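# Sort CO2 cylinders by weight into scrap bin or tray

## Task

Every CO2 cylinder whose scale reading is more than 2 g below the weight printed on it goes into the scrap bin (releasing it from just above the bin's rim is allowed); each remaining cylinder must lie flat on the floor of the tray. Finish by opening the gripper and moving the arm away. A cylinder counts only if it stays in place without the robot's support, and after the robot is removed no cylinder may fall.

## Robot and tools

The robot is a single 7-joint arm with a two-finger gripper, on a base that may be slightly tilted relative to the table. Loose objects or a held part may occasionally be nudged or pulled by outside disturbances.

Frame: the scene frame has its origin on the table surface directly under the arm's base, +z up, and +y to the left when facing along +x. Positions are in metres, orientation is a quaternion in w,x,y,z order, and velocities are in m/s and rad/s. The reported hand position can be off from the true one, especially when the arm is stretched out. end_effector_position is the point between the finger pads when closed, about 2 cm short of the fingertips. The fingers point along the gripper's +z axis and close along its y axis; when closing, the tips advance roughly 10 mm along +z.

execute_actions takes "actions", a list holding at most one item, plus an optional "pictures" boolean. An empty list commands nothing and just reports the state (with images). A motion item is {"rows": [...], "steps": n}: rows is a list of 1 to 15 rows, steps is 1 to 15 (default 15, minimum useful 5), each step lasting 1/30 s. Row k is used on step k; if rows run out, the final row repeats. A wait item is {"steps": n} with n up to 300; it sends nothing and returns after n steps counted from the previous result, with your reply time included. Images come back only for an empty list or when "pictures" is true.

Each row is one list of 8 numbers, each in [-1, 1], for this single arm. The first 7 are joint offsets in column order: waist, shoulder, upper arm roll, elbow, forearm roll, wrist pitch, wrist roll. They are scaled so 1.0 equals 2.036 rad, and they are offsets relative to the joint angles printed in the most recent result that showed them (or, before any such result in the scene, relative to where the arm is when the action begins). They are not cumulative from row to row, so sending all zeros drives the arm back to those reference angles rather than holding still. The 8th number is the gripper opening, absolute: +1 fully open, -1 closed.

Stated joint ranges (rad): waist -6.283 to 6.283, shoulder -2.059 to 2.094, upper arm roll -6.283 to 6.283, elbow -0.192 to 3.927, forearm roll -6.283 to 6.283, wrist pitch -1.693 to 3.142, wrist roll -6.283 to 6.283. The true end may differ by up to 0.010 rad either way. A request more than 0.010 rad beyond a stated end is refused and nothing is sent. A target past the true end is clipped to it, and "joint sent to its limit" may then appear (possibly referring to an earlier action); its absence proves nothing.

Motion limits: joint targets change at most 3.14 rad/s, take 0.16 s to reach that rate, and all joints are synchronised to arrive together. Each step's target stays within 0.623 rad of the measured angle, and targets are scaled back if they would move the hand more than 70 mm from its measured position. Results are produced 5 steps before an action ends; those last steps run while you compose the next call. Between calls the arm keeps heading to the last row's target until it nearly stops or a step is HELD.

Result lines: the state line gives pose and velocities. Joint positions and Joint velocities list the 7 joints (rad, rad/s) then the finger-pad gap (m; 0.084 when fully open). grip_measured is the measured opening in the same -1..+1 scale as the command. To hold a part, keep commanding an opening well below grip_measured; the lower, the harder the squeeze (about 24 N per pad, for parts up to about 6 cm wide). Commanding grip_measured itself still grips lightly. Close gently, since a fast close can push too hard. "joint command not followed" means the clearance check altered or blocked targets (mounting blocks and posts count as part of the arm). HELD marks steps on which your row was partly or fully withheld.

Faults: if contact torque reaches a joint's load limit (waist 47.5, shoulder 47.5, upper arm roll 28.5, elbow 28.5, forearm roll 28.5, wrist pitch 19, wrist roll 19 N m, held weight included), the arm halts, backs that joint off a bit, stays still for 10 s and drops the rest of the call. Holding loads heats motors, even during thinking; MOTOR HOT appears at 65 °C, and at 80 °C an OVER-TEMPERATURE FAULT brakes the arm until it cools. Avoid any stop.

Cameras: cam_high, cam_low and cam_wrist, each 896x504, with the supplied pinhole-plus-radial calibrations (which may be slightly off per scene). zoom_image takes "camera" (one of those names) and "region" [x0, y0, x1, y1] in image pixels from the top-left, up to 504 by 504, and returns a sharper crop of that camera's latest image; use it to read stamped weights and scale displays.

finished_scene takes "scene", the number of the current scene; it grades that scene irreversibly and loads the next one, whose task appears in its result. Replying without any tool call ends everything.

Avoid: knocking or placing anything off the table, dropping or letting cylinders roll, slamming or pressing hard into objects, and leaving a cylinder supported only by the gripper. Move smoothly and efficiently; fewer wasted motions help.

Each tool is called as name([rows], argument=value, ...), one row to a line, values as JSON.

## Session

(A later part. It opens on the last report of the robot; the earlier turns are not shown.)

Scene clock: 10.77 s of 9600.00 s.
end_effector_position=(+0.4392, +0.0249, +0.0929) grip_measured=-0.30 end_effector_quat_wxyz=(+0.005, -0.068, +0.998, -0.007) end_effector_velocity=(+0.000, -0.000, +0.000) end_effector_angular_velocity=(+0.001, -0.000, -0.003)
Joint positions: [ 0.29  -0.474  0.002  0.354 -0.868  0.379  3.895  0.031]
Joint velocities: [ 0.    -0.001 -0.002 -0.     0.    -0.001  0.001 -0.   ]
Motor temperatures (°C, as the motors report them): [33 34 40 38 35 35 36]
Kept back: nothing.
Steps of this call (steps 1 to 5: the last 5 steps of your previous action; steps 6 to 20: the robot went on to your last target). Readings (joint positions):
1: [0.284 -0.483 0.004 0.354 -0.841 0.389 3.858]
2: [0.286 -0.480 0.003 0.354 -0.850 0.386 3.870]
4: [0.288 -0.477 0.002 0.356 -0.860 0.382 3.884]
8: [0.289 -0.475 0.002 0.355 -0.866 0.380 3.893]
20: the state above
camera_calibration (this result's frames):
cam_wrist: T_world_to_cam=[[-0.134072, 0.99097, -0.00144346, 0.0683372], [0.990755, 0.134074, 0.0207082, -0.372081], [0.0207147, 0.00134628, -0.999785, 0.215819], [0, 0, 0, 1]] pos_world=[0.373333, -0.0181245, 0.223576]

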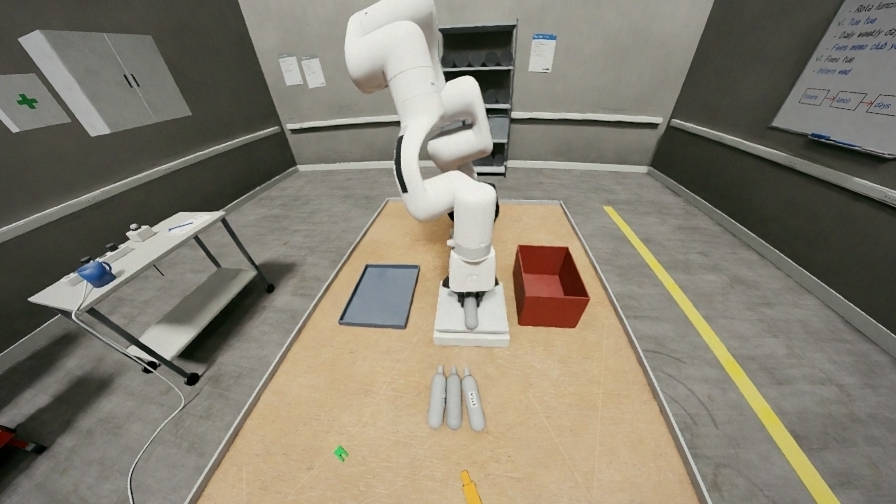

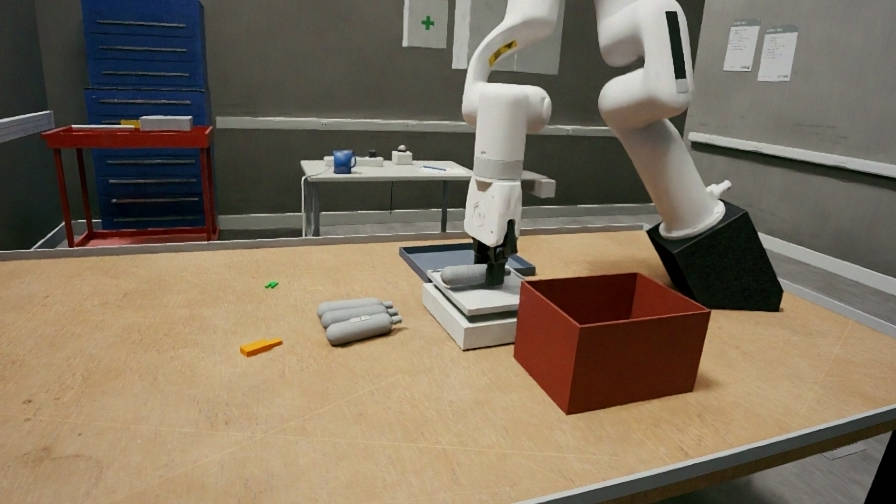

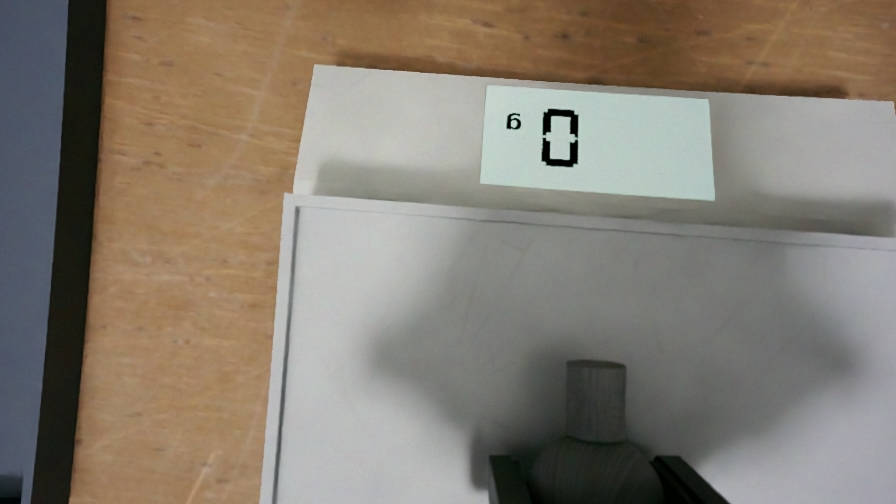

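execute_actions([
  {"rows":[[0,0.011,0,0.002,-0.008,-0.006,0.008,-0.9],[0,0.011,0,0.002,-0.008,-0.006,0.008,-0.9],[0,0.011,0,0.002,-0.008,-0.006,0.008,-0.9],[0,0.011,0,0.002,-0.008,-0.006,0.008,-0.9],[0,0.011,0,0.002,-0.008,-0.006,0.008,-0.9],[0,0.011,0,0.002,-0.008,-0.006,0.008,-0.9],[0,0.011,0,0.002,-0.008,-0.006,0.008,-0.9],[0,0.011,0,0.002,-0.008,-0.006,0.008,-0.5],[0,0.011,0,0.002,-0.008,-0.006,0.008,-0.3],[0,0.011,0,0.002,-0.008,-0.006,0.008,-0.2],[0,0.011,0,0.002,-0.008,-0.006,0.008,-0.1],[0,0.011,0,0.002,-0.008,-0.006,0.008,0.0],[0,0.011,0,0.002,-0.008,-0.006,0.008,0.2]]},
])

execute_actions([
  {"steps":45},
], pictures=true)

Scene clock: 11.33 s of 9600.00 s.
end_effector_position=(+0.4373, +0.0283, +0.0884) grip_measured=-0.28 end_effector_quat_wxyz=(+0.002, -0.070, +0.998, -0.004) end_effector_velocity=(+0.001, +0.001, -0.000) end_effector_angular_velocity=(+0.005, -0.004, -0.002)
Joint positions: [ 0.29  -0.452  0.002  0.358 -0.884  0.367  3.911  0.032]
Joint velocities: [ 0.     0.004 -0.001  0.003 -0.005 -0.007  0.006  0.075]
Motor temperatures (°C, as the motors report them): [33 34 40 38 35 35 36]
Steps of this call (steps 1 to 7: the robot went on to your last target; steps 8 to 17: the first 10 steps of this action). Readings (joint positions):
8: [0.290 -0.474 0.002 0.354 -0.868 0.379 3.896]
9: [0.290 -0.470 0.002 0.355 -0.871 0.377 3.899]
11: [0.290 -0.460 0.002 0.357 -0.879 0.371 3.906]
15: [0.290 -0.453 0.002 0.358 -0.883 0.368 3.910]
17: the state above

Scene clock: 12.83 s of 9600.00 s.
end_effector_position=(+0.4373, +0.0284, +0.0882) grip_measured=+0.19 end_effector_quat_wxyz=(+0.002, -0.070, +0.998, -0.004) end_effector_velocity=(-0.000, -0.000, -0.000) end_effector_angular_velocity=(-0.001, +0.000, +0.001)
Joint positions: [ 0.29  -0.452  0.002  0.358 -0.884  0.367  3.912  0.052]
Joint velocities: [-0.     0.001 -0.     0.    -0.002  0.001  0.001  0.   ]
Motor temperatures (°C, as the motors report them): [33 34 40 38 35 35 36]
Kept back: nothing.
Steps of this call (steps 1 to 5: the last 5 steps of your previous action; steps 6 to 15: the robot went on to your last target; steps 16 to 45: nothing new was sent). Readings (joint positions):
1: [0.290 -0.452 0.002 0.359 -0.884 0.367 3.911]
2: [0.290 -0.452 0.002 0.359 -0.884 0.367 3.911]
4: [0.290 -0.452 0.002 0.359 -0.884 0.367 3.911]
8: [0.290 -0.452 0.002 0.359 -0.884 0.367 3.912]
45: the state above
The arm was judged still, so your last target was given up. Only a new action makes it travel on or press farther. Fingers that are still opening or closing keep moving.
camera_calibration (this result's frames):
cam_wrist: T_world_to_cam=[[-0.138012, 0.990422, 0.00410368, 0.0658304], [0.990312, 0.13793, 0.0160602, -0.370038], [0.0153404, 0.00628043, -0.999863, 0.213456], [0, 0, 0, 1]] pos_world=[0.372264, -0.0155011, 0.219099]

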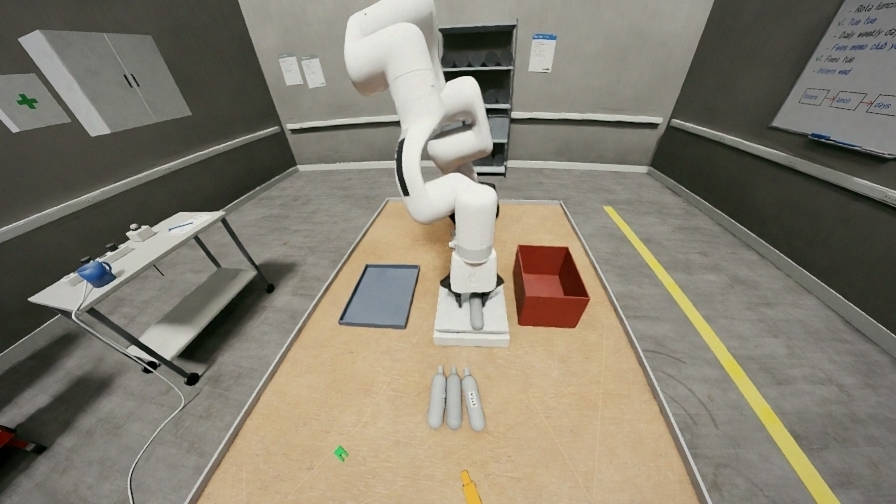

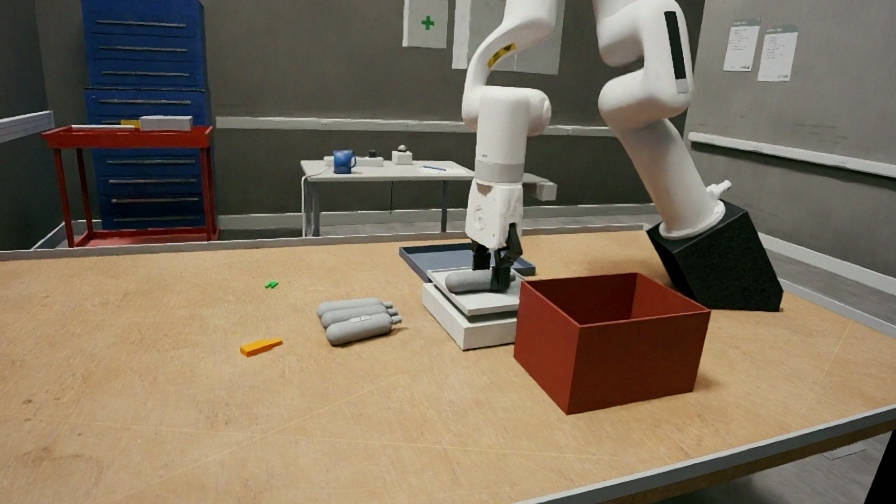

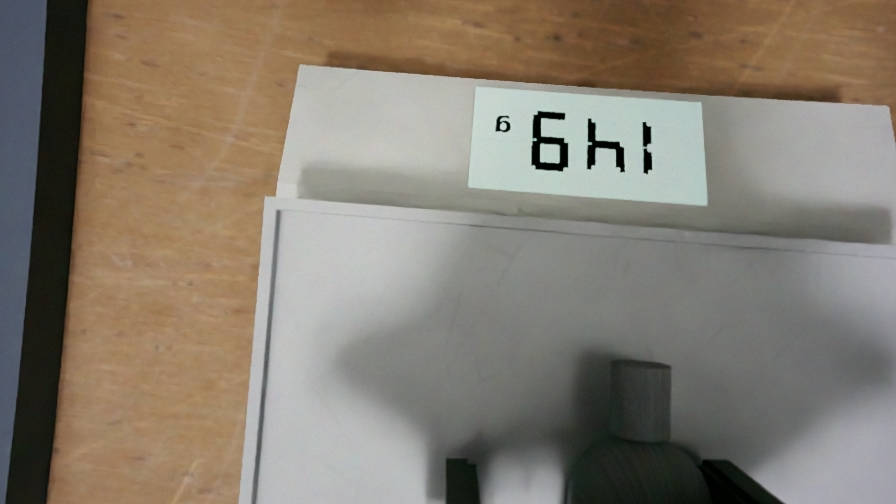

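execute_actions([
  {"rows":[[0,0,0,0,0,0,0,0.3],[0,0,0,0,0,0,0,0.4],[0,0,0,0,0,0,0,0.5],[0,0,0,0,0,0,0,0.6],[0,0,0,0,0,0,0,0.7],[0,0,0,0,0,0,0,0.8],[0,0,0,0,0,0,0,0.9],[0,0,0,0,0,0,0,1]]},
])

execute_actions([
  {"steps":30},
], pictures=true)

Scene clock: 13.37 s of 9600.00 s.
end_effector_position=(+0.4373, +0.0284, +0.0883) grip_measured=+1.00 end_effector_quat_wxyz=(+0.002, -0.070, +0.998, -0.004) end_effector_velocity=(-0.000, +0.001, -0.000) end_effector_angular_velocity=(+0.002, +0.000, -0.002)
Joint positions: [ 0.29  -0.452  0.002  0.359 -0.884  0.367  3.912  0.084]
Joint velocities: [-0.     0.     0.001 -0.001  0.003 -0.002  0.001  0.005]
Motor temperatures (°C, as the motors report them): [33 34 40 38 35 35 36]
Steps of this call (steps 1 to 6: nothing new was sent; steps 7 to 16: the first 10 steps of this action). Readings (joint positions):
7: [0.290 -0.452 0.002 0.358 -0.884 0.367 3.912]
8: [0.290 -0.452 0.002 0.358 -0.884 0.367 3.912]
10: [0.290 -0.452 0.002 0.358 -0.884 0.367 3.912]
14: [0.290 -0.452 0.002 0.358 -0.884 0.367 3.912]
16: the state above

Scene clock: 14.37 s of 9600.00 s.
end_effector_position=(+0.4373, +0.0284, +0.0882) grip_measured=+1.00 end_effector_quat_wxyz=(+0.002, -0.070, +0.998, -0.004) end_effector_velocity=(-0.001, -0.000, -0.001) end_effector_angular_velocity=(-0.001, +0.002, +0.000)
Joint positions: [ 0.29  -0.452  0.002  0.358 -0.884  0.367  3.912  0.084]
Joint velocities: [ 0.     0.002 -0.001  0.    -0.001  0.001  0.    -0.   ]
Motor temperatures (°C, as the motors report them): [33 34 40 38 35 35 36]
Kept back: nothing.
Steps of this call (steps 1 to 5: the last 5 steps of your previous action; steps 6 to 15: the robot went on to your last target; steps 16 to 30: nothing new was sent). Readings (joint positions):
1: [0.290 -0.452 0.002 0.359 -0.884 0.367 3.912]
2: [0.290 -0.452 0.002 0.358 -0.884 0.367 3.912]
4: [0.290 -0.452 0.002 0.358 -0.884 0.367 3.912]
8: [0.290 -0.452 0.002 0.358 -0.884 0.367 3.912]
30: the state above
The arm was judged still, so your last target was given up. Only a new action makes it travel on or press farther. Fingers that are still opening or closing keep moving.
camera_calibration (this result's frames):
cam_wrist: T_world_to_cam=[[-0.138011, 0.990422, 0.00410329, 0.0658303], [0.990312, 0.137929, 0.0160613, -0.370039], [0.0153415, 0.00628017, -0.999863, 0.213456], [0, 0, 0, 1]] pos_world=[0.372265, -0.0155013, 0.2191]

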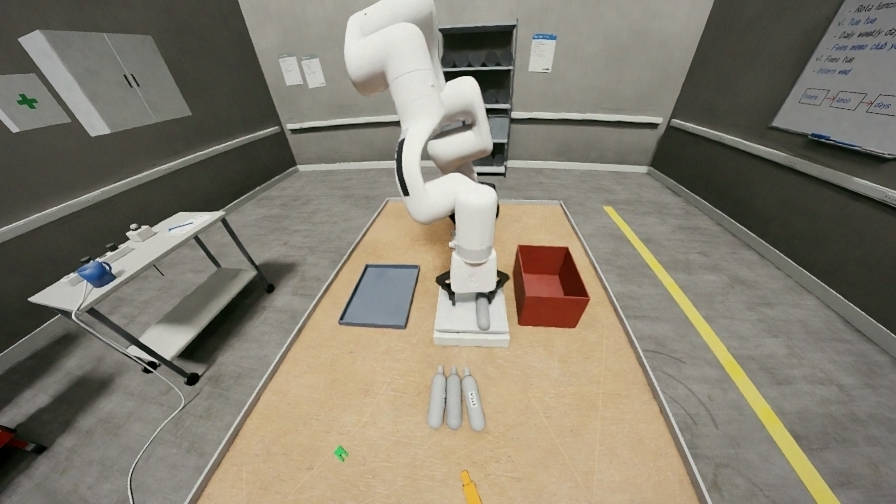

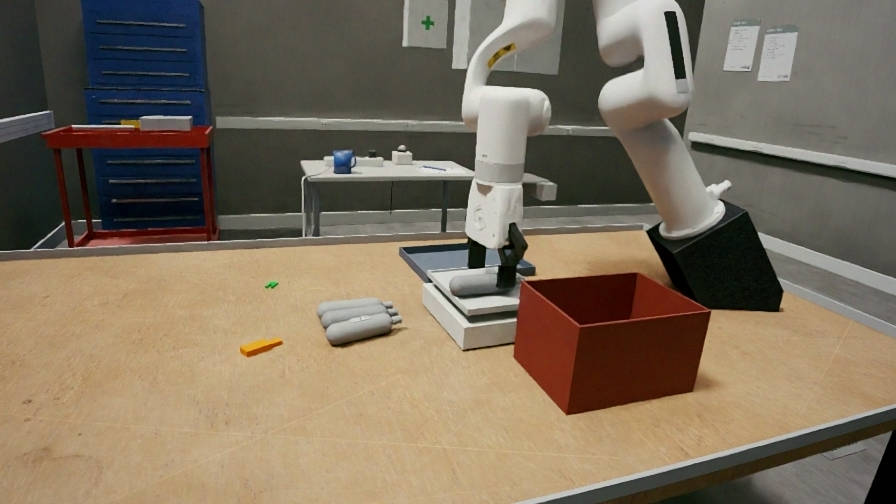

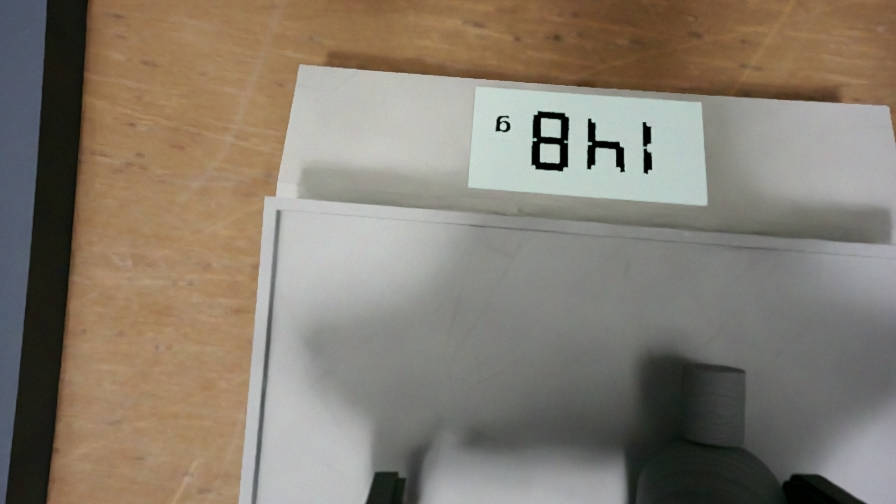

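zoom_image(camera="cam_high", region=[430, 270, 530, 345])

Region (430, 270, 530, 345) of cam_high's 896x504 image, scaled by 5.040, with more detail than that image has; it fills the top 378 rows of this view, and the rest is white.

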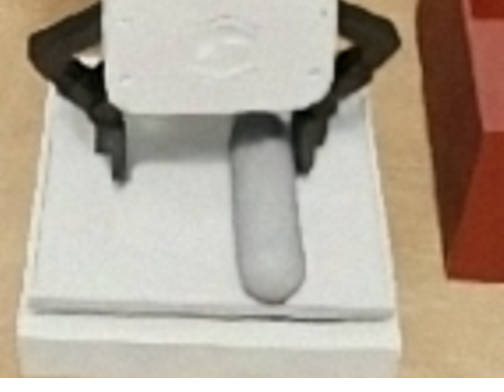

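execute_actions([
  {"rows":[[0.02,-0.1,0,0.01,0.08,0.07,-0.1,1],[0.02,-0.1,0,0.01,0.08,0.07,-0.1,1],[0.02,-0.1,0,0.01,0.08,0.07,-0.1,1],[0.02,-0.1,0,0.01,0.08,0.07,-0.1,1],[0.02,-0.1,0,0.01,0.08,0.07,-0.1,1],[0.02,-0.1,0,0.01,0.08,0.07,-0.1,1],[0.02,-0.1,0,0.01,0.08,0.07,-0.1,1],[0.02,-0.1,0,0.01,0.08,0.07,-0.1,1],[0.03,-0.06,0,0.12,0.15,0.14,-0.17,1]]},
])

execute_actions([
  {"steps":25},
], pictures=true)

Scene clock: 15.23 s of 9600.00 s.
end_effector_position=(+0.4745, +0.0083, +0.1452) grip_measured=+1.00 end_effector_quat_wxyz=(+0.039, -0.078, +0.996, -0.017) end_effector_velocity=(+0.020, -0.027, +0.027) end_effector_angular_velocity=(-0.072, +0.179, +0.071)
Joint positions: [ 0.328 -0.642  0.002  0.385 -0.729  0.502  3.719  0.084]
Joint velocities: [ 0.06   0.003  0.005  0.18   0.322  0.343 -0.37  -0.   ]
Motor temperatures (°C, as the motors report them): [33 34 40 38 35 35 36]
Steps of this call (steps 1 to 16: nothing new was sent; steps 17 to 26: the first 10 steps of this action). Readings (joint positions):
17: [0.290 -0.452 0.002 0.359 -0.884 0.367 3.911]
18: [0.291 -0.456 0.002 0.358 -0.880 0.371 3.905]
20: [0.300 -0.499 0.003 0.360 -0.842 0.406 3.858]
24: [0.324 -0.628 0.002 0.382 -0.747 0.485 3.741]
26: the state above

Scene clock: 16.07 s of 9600.00 s.
end_effector_position=(+0.5340, -0.0006, +0.1780) grip_measured=+1.00 end_effector_quat_wxyz=(+0.027, -0.076, +0.997, -0.016) end_effector_velocity=(+0.001, +0.000, +0.001) end_effector_angular_velocity=(+0.002, -0.002, -0.002)
Joint positions: [ 0.351 -0.574  0.002  0.603 -0.579  0.652  3.566  0.084]
Joint velocities: [ 0.    -0.001  0.     0.002  0.002 -0.    -0.    -0.   ]
Motor temperatures (°C, as the motors report them): [33 34 40 38 35 35 36]
Kept back: nothing.
Steps of this call (steps 1 to 5: the last 5 steps of your previous action; steps 6 to 25: the robot went on to your last target). Readings (joint positions):
1: [0.331 -0.639 0.002 0.397 -0.715 0.517 3.704]
2: [0.334 -0.628 0.003 0.425 -0.693 0.540 3.681]
4: [0.342 -0.600 0.002 0.510 -0.639 0.592 3.627]
8: [0.349 -0.579 0.002 0.590 -0.590 0.639 3.578]
25: the state above
camera_calibration (this result's frames):
cam_wrist: T_world_to_cam=[[-0.149839, 0.988441, -0.0230619, 0.118657], [0.98642, 0.151038, 0.0645219, -0.469809], [0.0672593, -0.0130808, -0.99765, 0.273741], [0, 0, 0, 1]] pos_world=[0.462797, -0.0427457, 0.306147]

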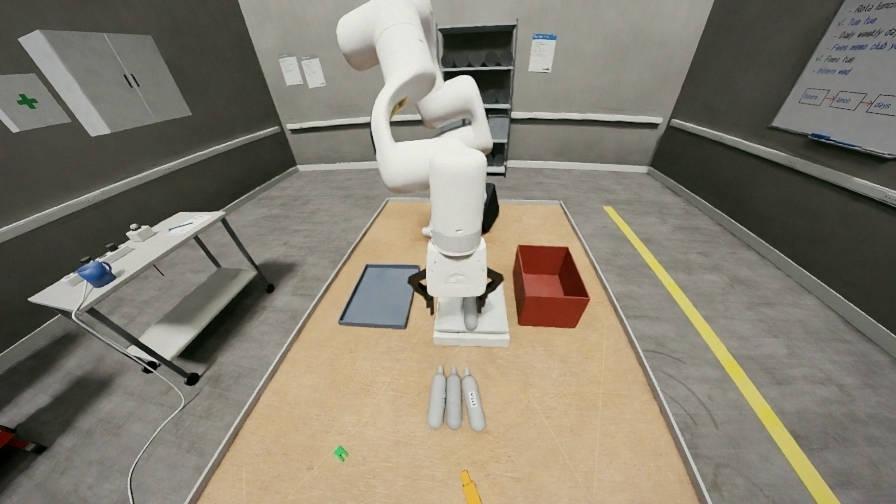

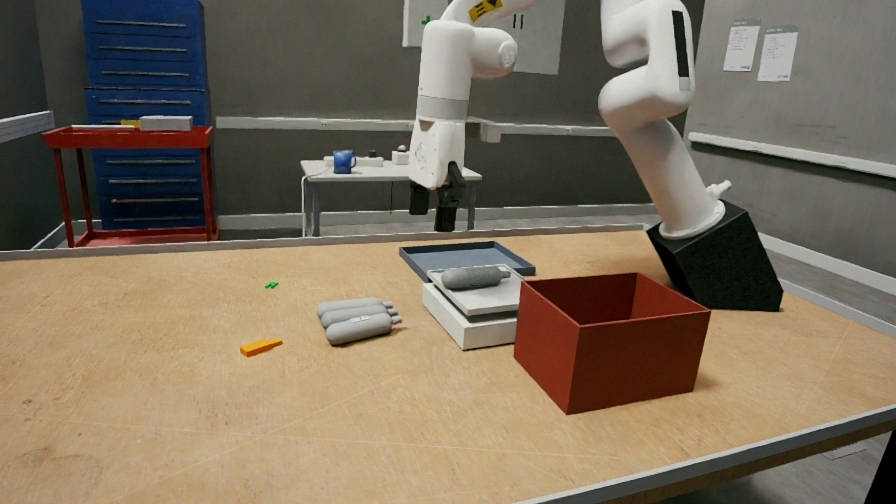

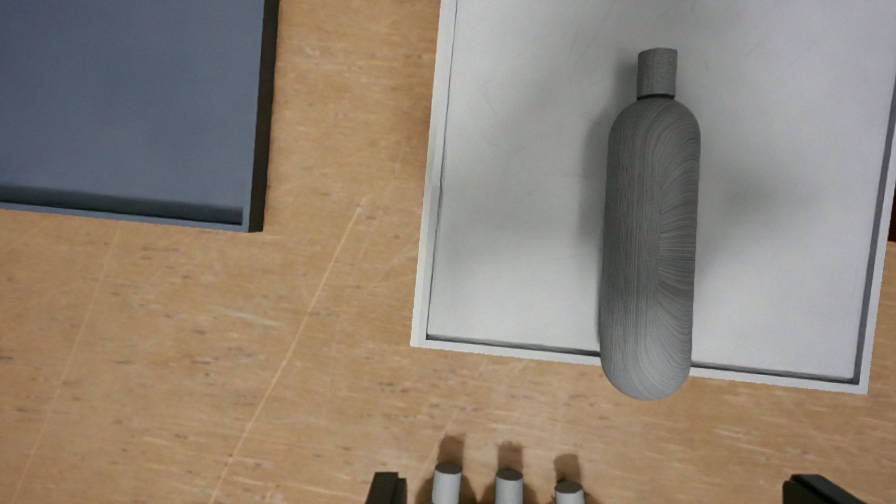

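execute_actions([
  {"steps":30},
], pictures=true)

Scene clock: 17.07 s of 9600.00 s.
end_effector_position=(+0.5341, -0.0006, +0.1780) grip_measured=+1.00 end_effector_quat_wxyz=(+0.027, -0.076, +0.997, -0.016) end_effector_velocity=(+0.001, -0.000, +0.001) end_effector_angular_velocity=(+0.001, -0.003, -0.001)
Joint positions: [ 0.351 -0.574  0.002  0.603 -0.579  0.652  3.565  0.084]
Joint velocities: [ 0.    -0.    -0.001  0.002  0.    -0.001 -0.001 -0.   ]
Motor temperatures (°C, as the motors report them): [33 34 40 38 35 35 36]
Kept back: nothing.
Steps of this call (steps 1 to 15: the robot went on to your last target; steps 16 to 30: nothing new was sent). Readings (joint positions):
1: [0.351 -0.574 0.002 0.603 -0.579 0.652 3.566]
2: [0.351 -0.574 0.002 0.603 -0.579 0.652 3.566]
4: [0.351 -0.574 0.002 0.603 -0.579 0.652 3.565]
8: [0.351 -0.574 0.002 0.603 -0.579 0.652 3.565]
30: the state above
The arm was judged still, so your last target was given up. Only a new action makes it travel on or press farther. Fingers that are still opening or closing keep moving.
camera_calibration (this result's frames):
cam_wrist: T_world_to_cam=[[-0.149781, 0.988451, -0.0230339, 0.118638], [0.986417, 0.15098, 0.0646976, -0.469937], [0.0674281, -0.0130306, -0.997639, 0.27371], [0, 0, 0, 1]] pos_world=[0.462868, -0.0427501, 0.306201]

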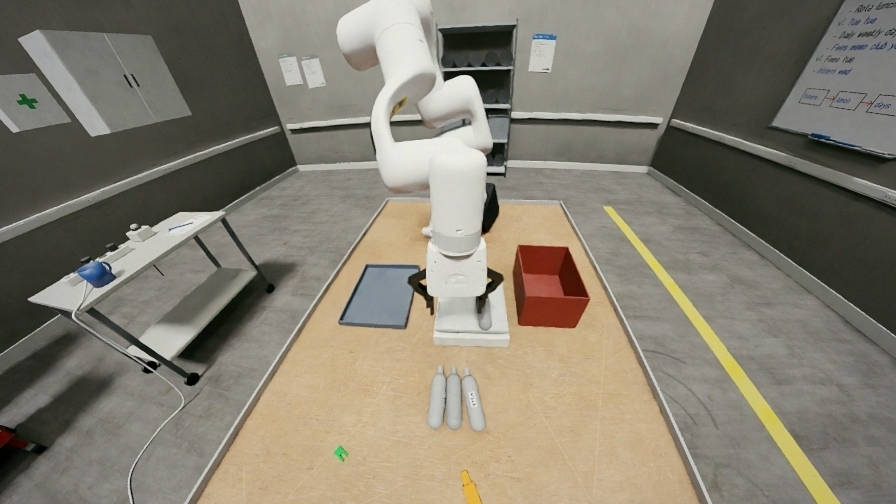

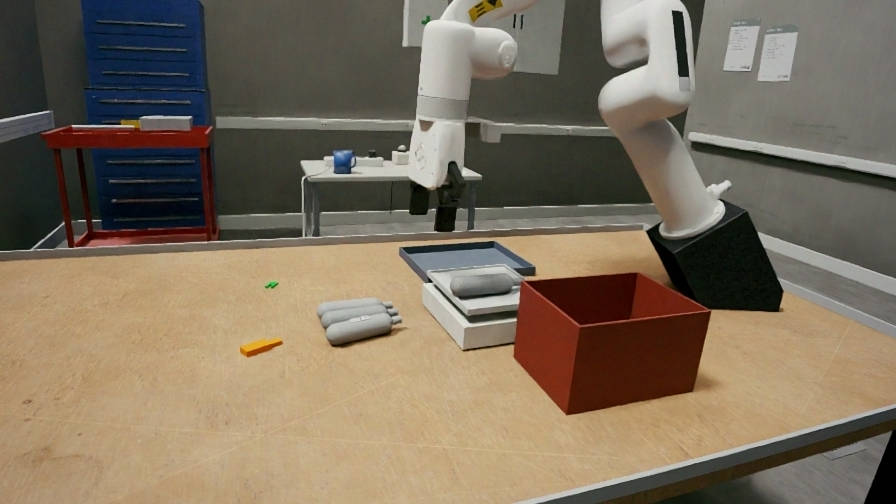

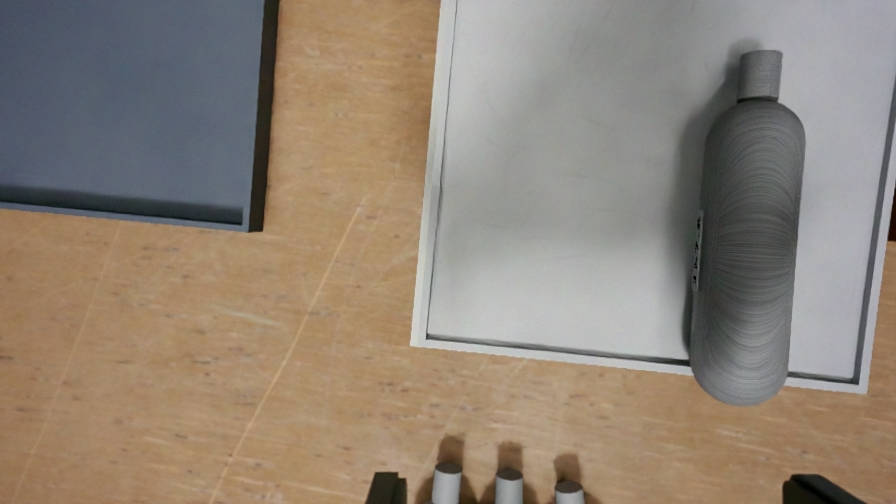

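execute_actions([
  {"steps":12},
], pictures=true)

Scene clock: 17.47 s of 9600.00 s.
end_effector_position=(+0.5341, -0.0006, +0.1780) grip_measured=+1.00 end_effector_quat_wxyz=(+0.027, -0.076, +0.997, -0.016) end_effector_velocity=(+0.000, +0.000, -0.000) end_effector_angular_velocity=(-0.000, -0.001, -0.000)
Joint positions: [ 0.351 -0.574  0.002  0.603 -0.579  0.652  3.565  0.084]
Joint velocities: [ 0.     0.    -0.    -0.    -0.001 -0.001  0.001  0.   ]
Motor temperatures (°C, as the motors report them): [33 34 40 38 35 35 36]
Kept back: nothing.
Steps of this call (steps 1 to 12: nothing new was sent). Readings (joint positions):
1: [0.351 -0.574 0.002 0.603 -0.579 0.652 3.565]
2: [0.351 -0.574 0.002 0.603 -0.579 0.652 3.565]
4: [0.351 -0.574 0.002 0.603 -0.579 0.652 3.565]
8: [0.351 -0.574 0.002 0.603 -0.579 0.652 3.565]
12: the state above
camera_calibration (this result's frames):
cam_wrist: T_world_to_cam=[[-0.149781, 0.988451, -0.0230339, 0.118638], [0.986417, 0.15098, 0.0646978, -0.469937], [0.0674283, -0.0130305, -0.997639, 0.27371], [0, 0, 0, 1]] pos_world=[0.462868, -0.04275, 0.306201]

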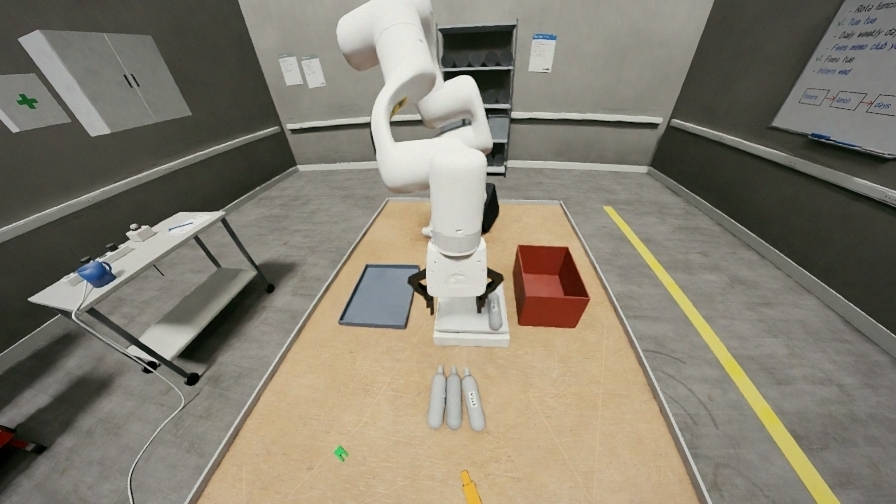

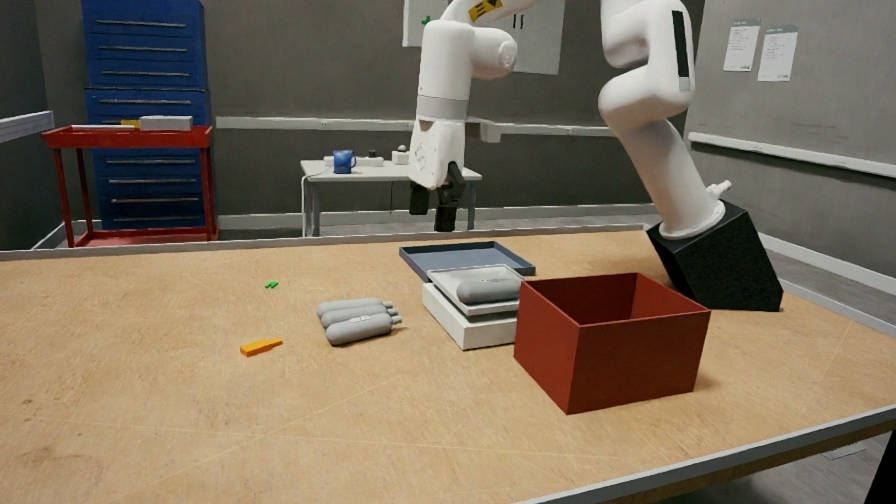

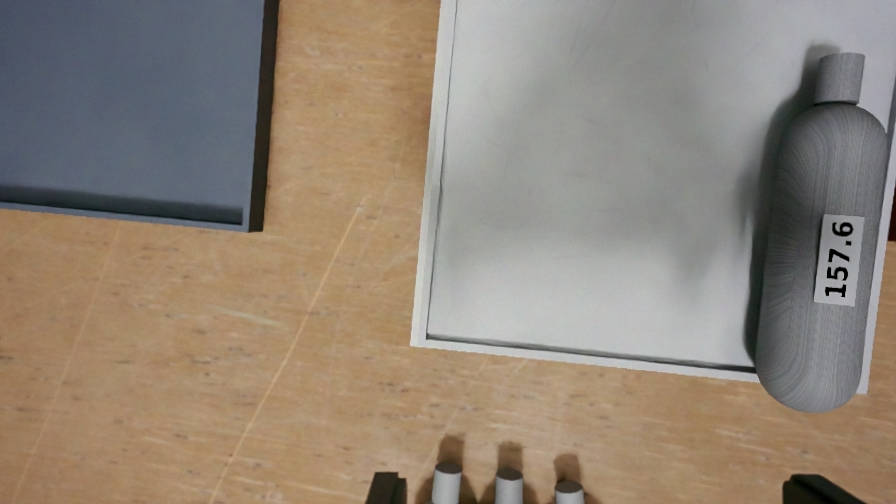

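execute_actions([
  {"rows":[[0.095,0.055,0,-0.042,-0.078,-0.011,0.15,0.05]]},
])

execute_actions([
  {"steps":20},
], pictures=true)

Scene clock: 18.47 s of 9600.00 s.
end_effector_position=(+0.4790, +0.0725, +0.1424) grip_measured=+0.04 end_effector_quat_wxyz=(-0.001, -0.100, +0.995, -0.004) end_effector_velocity=(-0.137, +0.146, -0.063) end_effector_angular_velocity=(+0.027, +0.111, +0.134)
Joint positions: [ 0.519 -0.475  0.005  0.525 -0.716  0.633  3.827  0.046]
Joint velocities: [ 0.352  0.211  0.015 -0.17  -0.278 -0.038  0.537 -0.   ]
Motor temperatures (°C, as the motors report them): [33 34 40 39 35 35 36]
Steps of this call (steps 1 to 20: nothing new was sent; steps 21 to 30: the first 10 steps of this action). Readings (joint positions):
21: [0.351 -0.574 0.002 0.603 -0.579 0.652 3.566]
22: [0.354 -0.572 0.002 0.602 -0.582 0.651 3.572]
24: [0.382 -0.558 -0.001 0.592 -0.606 0.648 3.619]
28: [0.484 -0.496 0.004 0.542 -0.688 0.637 3.774]
30: the state above

Scene clock: 19.13 s of 9600.00 s.
end_effector_position=(+0.4724, +0.0814, +0.1394) grip_measured=+0.04 end_effector_quat_wxyz=(-0.001, -0.100, +0.995, -0.003) end_effector_velocity=(-0.001, +0.000, -0.000) end_effector_angular_velocity=(+0.000, +0.001, +0.002)
Joint positions: [ 0.544 -0.462  0.002  0.517 -0.738  0.63   3.871  0.046]
Joint velocities: [ 0.001  0.001  0.    -0.001  0.    -0.    -0.001 -0.   ]
Motor temperatures (°C, as the motors report them): [33 34 40 39 35 35 36]
Kept back: nothing.
Steps of this call (steps 1 to 5: the last 5 steps of your previous action; steps 6 to 20: the robot went on to your last target). Readings (joint positions):
1: [0.528 -0.469 0.005 0.521 -0.723 0.632 3.842]
2: [0.534 -0.467 0.004 0.520 -0.728 0.631 3.851]
4: [0.539 -0.465 0.003 0.519 -0.733 0.630 3.862]
8: [0.542 -0.463 0.002 0.519 -0.737 0.630 3.869]
20: the state above
camera_calibration (this result's frames):
cam_wrist: T_world_to_cam=[[-0.196633, 0.980454, 0.00681628, 0.0461], [0.980447, 0.196567, 0.00922628, -0.412087], [0.00770608, 0.00849719, -0.999934, 0.267177], [0, 0, 0, 1]] pos_world=[0.411036, 0.0335337, 0.270648]

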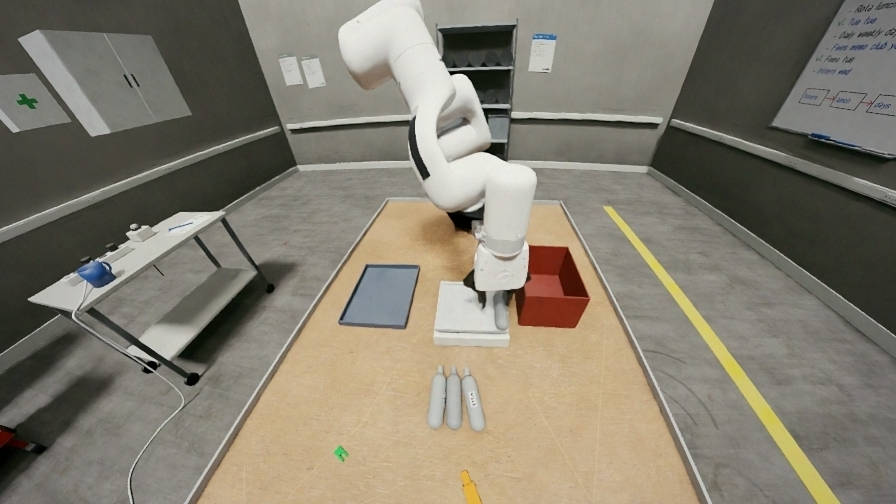

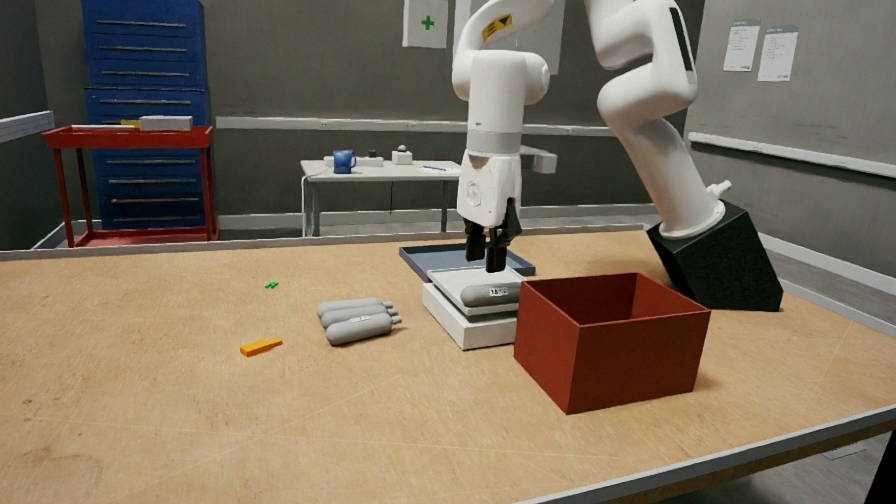

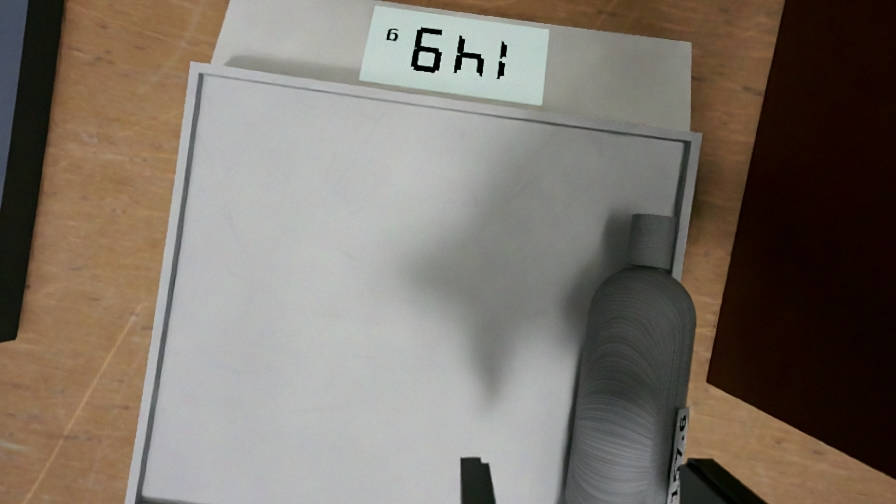

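execute_actions([
  {"rows":[[0.024,0.038,0,0.036,0.005,0.005,0.065,0.1]]},
])

execute_actions([
  {"steps":12},
], pictures=true)

Scene clock: 19.80 s of 9600.00 s.
end_effector_position=(+0.4842, +0.1070, +0.1398) grip_measured=+0.09 end_effector_quat_wxyz=(-0.003, -0.054, +0.999, +0.007) end_effector_velocity=(+0.005, +0.008, -0.002) end_effector_angular_velocity=(+0.003, +0.012, -0.083)
Joint positions: [ 0.591 -0.388  0.003  0.587 -0.728  0.639  3.996  0.048]
Joint velocities: [ 0.023  0.037 -0.011  0.035  0.007  0.011  0.087 -0.   ]
Motor temperatures (°C, as the motors report them): [33 34 40 39 35 35 36]
Steps of this call (steps 1 to 10: the robot went on to your last target; steps 11 to 20: the first 10 steps of this action). Readings (joint positions):
11: [0.544 -0.462 0.002 0.517 -0.738 0.630 3.871]
12: [0.546 -0.459 0.002 0.520 -0.737 0.630 3.877]
14: [0.561 -0.435 0.001 0.543 -0.734 0.634 3.920]
18: [0.588 -0.393 0.004 0.583 -0.729 0.638 3.987]
20: the state above

Scene clock: 20.20 s of 9600.00 s.
end_effector_position=(+0.4850, +0.1079, +0.1398) grip_measured=+0.09 end_effector_quat_wxyz=(-0.003, -0.050, +0.999, +0.007) end_effector_velocity=(-0.000, +0.000, -0.000) end_effector_angular_velocity=(+0.000, +0.001, +0.000)
Joint positions: [ 0.593 -0.385  0.002  0.591 -0.728  0.64   4.003  0.048]
Joint velocities: [ 0.001  0.002  0.     0.001  0.     0.001  0.001 -0.   ]
Motor temperatures (°C, as the motors report them): [33 34 40 39 35 35 36]
Kept back: nothing.
Steps of this call (steps 1 to 5: the last 5 steps of your previous action; steps 6 to 12: the robot went on to your last target). Readings (joint positions):
1: [0.591 -0.387 0.002 0.588 -0.728 0.639 3.998]
2: [0.592 -0.386 0.002 0.589 -0.728 0.640 4.000]
4: [0.592 -0.386 0.002 0.590 -0.728 0.640 4.001]
8: [0.593 -0.385 0.002 0.590 -0.728 0.640 4.003]
12: the state above
camera_calibration (this result's frames):
cam_wrist: T_world_to_cam=[[-0.0985002, 0.994749, 0.0278045, -0.0294929], [0.995129, 0.0983471, 0.00682485, -0.425827], [0.00405452, 0.0283414, -0.99959, 0.266811], [0, 0, 0, 1]] pos_world=[0.419766, 0.0636551, 0.270428]

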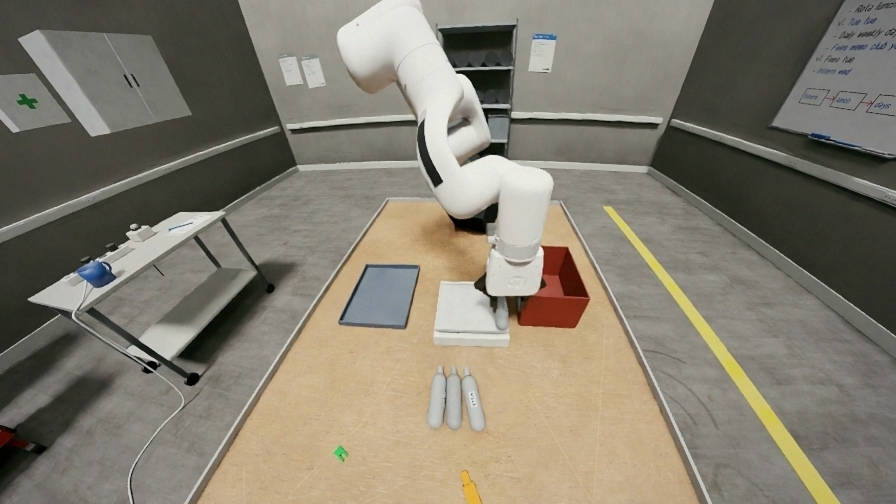

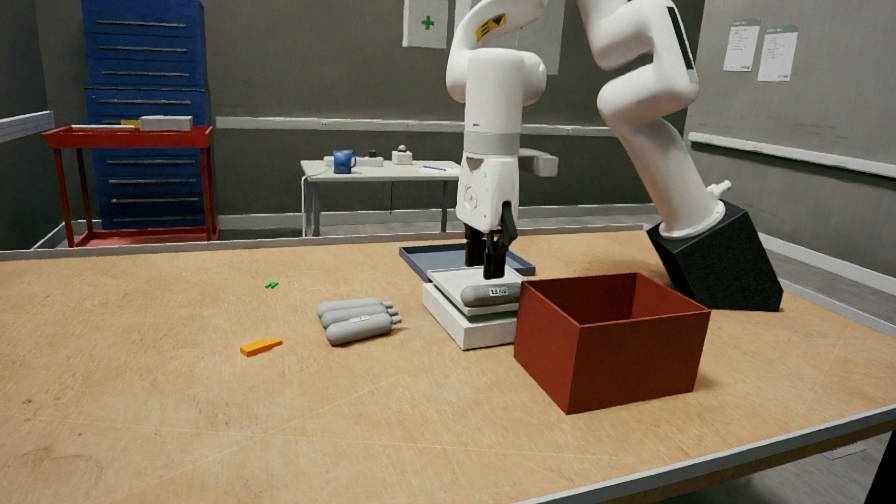

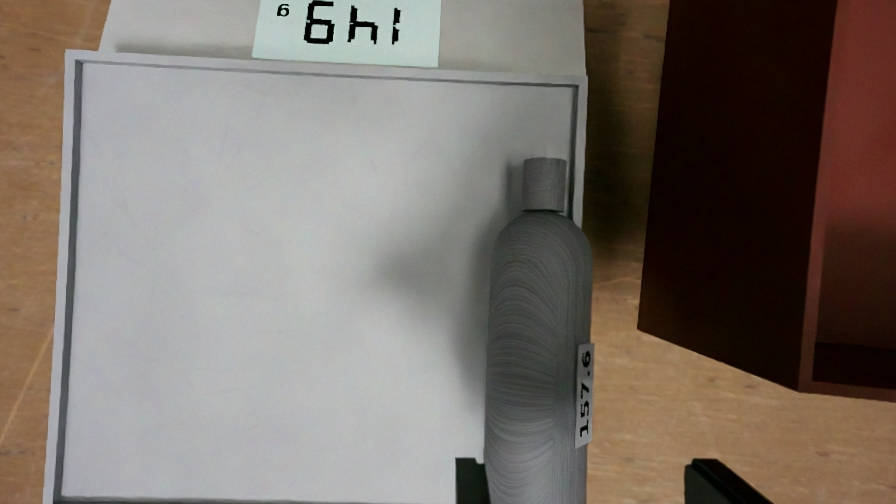

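execute_actions([
  {"rows":[[-0.041,0.07,0,0.004,-0.076,-0.065,0.06,0.1]]},
])

execute_actions([
  {"rows":[[0,0,0,0,0,0,0,0.1],[0,0,0,0,0,0,0,0.0],[0,0,0,0,0,0,0,-0.1],[0,0,0,0,0,0,0,-0.2],[0,0,0,0,0,0,0,-0.3],[0,0,0,0,0,0,0,-0.45],[0,0,0,0,0,0,0,-0.6],[0,0,0,0,0,0,0,-0.9]]},
])

Scene clock: 20.77 s of 9600.00 s.
end_effector_position=(+0.4810, +0.1048, +0.0919) grip_measured=+0.09 end_effector_quat_wxyz=(-0.003, -0.047, +0.999, -0.001) end_effector_velocity=(+0.032, +0.016, -0.003) end_effector_angular_velocity=(+0.050, -0.091, -0.013)
Joint positions: [ 0.513 -0.248  0.001  0.596 -0.873  0.516  4.118  0.048]
Joint velocities: [-0.047  0.057  0.021  0.052 -0.106 -0.109  0.088  0.   ]
Motor temperatures (°C, as the motors report them): [33 34 40 39 35 35 36]
Steps of this call (steps 1 to 7: the robot went on to your last target; steps 8 to 17: the first 10 steps of this action). Readings (joint positions):
8: [0.593 -0.384 0.002 0.591 -0.728 0.639 4.003]
9: [0.590 -0.381 0.003 0.591 -0.733 0.634 4.008]
11: [0.567 -0.343 0.004 0.597 -0.778 0.595 4.044]
15: [0.519 -0.257 0.000 0.594 -0.862 0.527 4.109]
17: the state above

Scene clock: 21.27 s of 9600.00 s.
end_effector_position=(+0.4833, +0.1056, +0.0917) grip_measured=-0.30 end_effector_quat_wxyz=(+0.001, -0.046, +0.999, +0.001) end_effector_velocity=(-0.000, +0.000, -0.000) end_effector_angular_velocity=(+0.000, +0.000, +0.002)
Joint positions: [ 0.51  -0.245  0.002  0.599 -0.881  0.509  4.124  0.031]
Joint velocities: [-0.     0.001  0.001 -0.    -0.002 -0.001 -0.    -0.   ]
Motor temperatures (°C, as the motors report them): [33 34 40 39 35 35 36]
Steps of this call (steps 1 to 5: the last 5 steps of your previous action; steps 6 to 15: the first 10 steps of this action, its rows measured from where the robot was after step 5). Readings (joint positions):
5: [0.510 -0.244 0.003 0.599 -0.881 0.509 4.124]
6: [0.510 -0.244 0.002 0.599 -0.881 0.508 4.124]
7: [0.510 -0.244 0.002 0.599 -0.881 0.508 4.124]
9: [0.510 -0.245 0.003 0.599 -0.881 0.508 4.124]
13: [0.510 -0.245 0.002 0.599 -0.881 0.509 4.124]
15: the state above

execute_actions([
  {"rows":[[0.085,-0.15,0,0,0.14,0.14,-0.11,-0.9]]},
])

execute_actions([
  {"steps":10},
])

Scene clock: 21.80 s of 9600.00 s.
end_effector_position=(+0.4915, +0.1090, +0.1887) grip_measured=-0.30 end_effector_quat_wxyz=(+0.007, -0.050, +0.998, +0.022) end_effector_velocity=(-0.024, +0.011, +0.211) end_effector_angular_velocity=(+0.208, +0.033, +0.055)
Joint positions: [ 0.66  -0.512  0.004  0.603 -0.636  0.751  3.933  0.031]
Joint velocities: [ 0.319 -0.583  0.005  0.012  0.509  0.509 -0.4    0.   ]
Motor temperatures (°C, as the motors report them): [33 34 40 39 35 35 36]
Steps of this call (steps 1 to 5: the last 5 steps of your previous action; step 6: the robot went on to your last target; steps 7 to 16: the first 10 steps of this action). Readings (joint positions):
7: [0.510 -0.245 0.002 0.599 -0.880 0.509 4.124]
8: [0.513 -0.249 0.002 0.599 -0.875 0.514 4.120]
10: [0.538 -0.290 0.001 0.594 -0.832 0.560 4.085]
14: [0.628 -0.454 0.004 0.602 -0.687 0.701 3.972]
16: the state above

Scene clock: 22.13 s of 9600.00 s.
end_effector_position=(+0.4844, +0.1082, +0.1990) grip_measured=-0.30 end_effector_quat_wxyz=(-0.002, -0.054, +0.998, +0.026) end_effector_velocity=(+0.003, +0.001, +0.008) end_effector_angular_velocity=(+0.010, -0.010, -0.001)
Joint positions: [ 0.682 -0.548  0.002  0.599 -0.597  0.793  3.901  0.031]
Joint velocities: [ 0.007 -0.016  0.003  0.007  0.01   0.009 -0.008 -0.   ]
Motor temperatures (°C, as the motors report them): [33 34 41 39 35 35 36]
Kept back: nothing.
Steps of this call (steps 1 to 5: the last 5 steps of your previous action; steps 6 to 10: the robot went on to your last target). Readings (joint positions):
1: [0.668 -0.527 0.004 0.603 -0.623 0.765 3.922]
2: [0.674 -0.535 0.004 0.602 -0.614 0.774 3.915]
4: [0.679 -0.542 0.002 0.599 -0.604 0.785 3.907]
8: [0.682 -0.547 0.002 0.598 -0.598 0.792 3.902]
10: the state above


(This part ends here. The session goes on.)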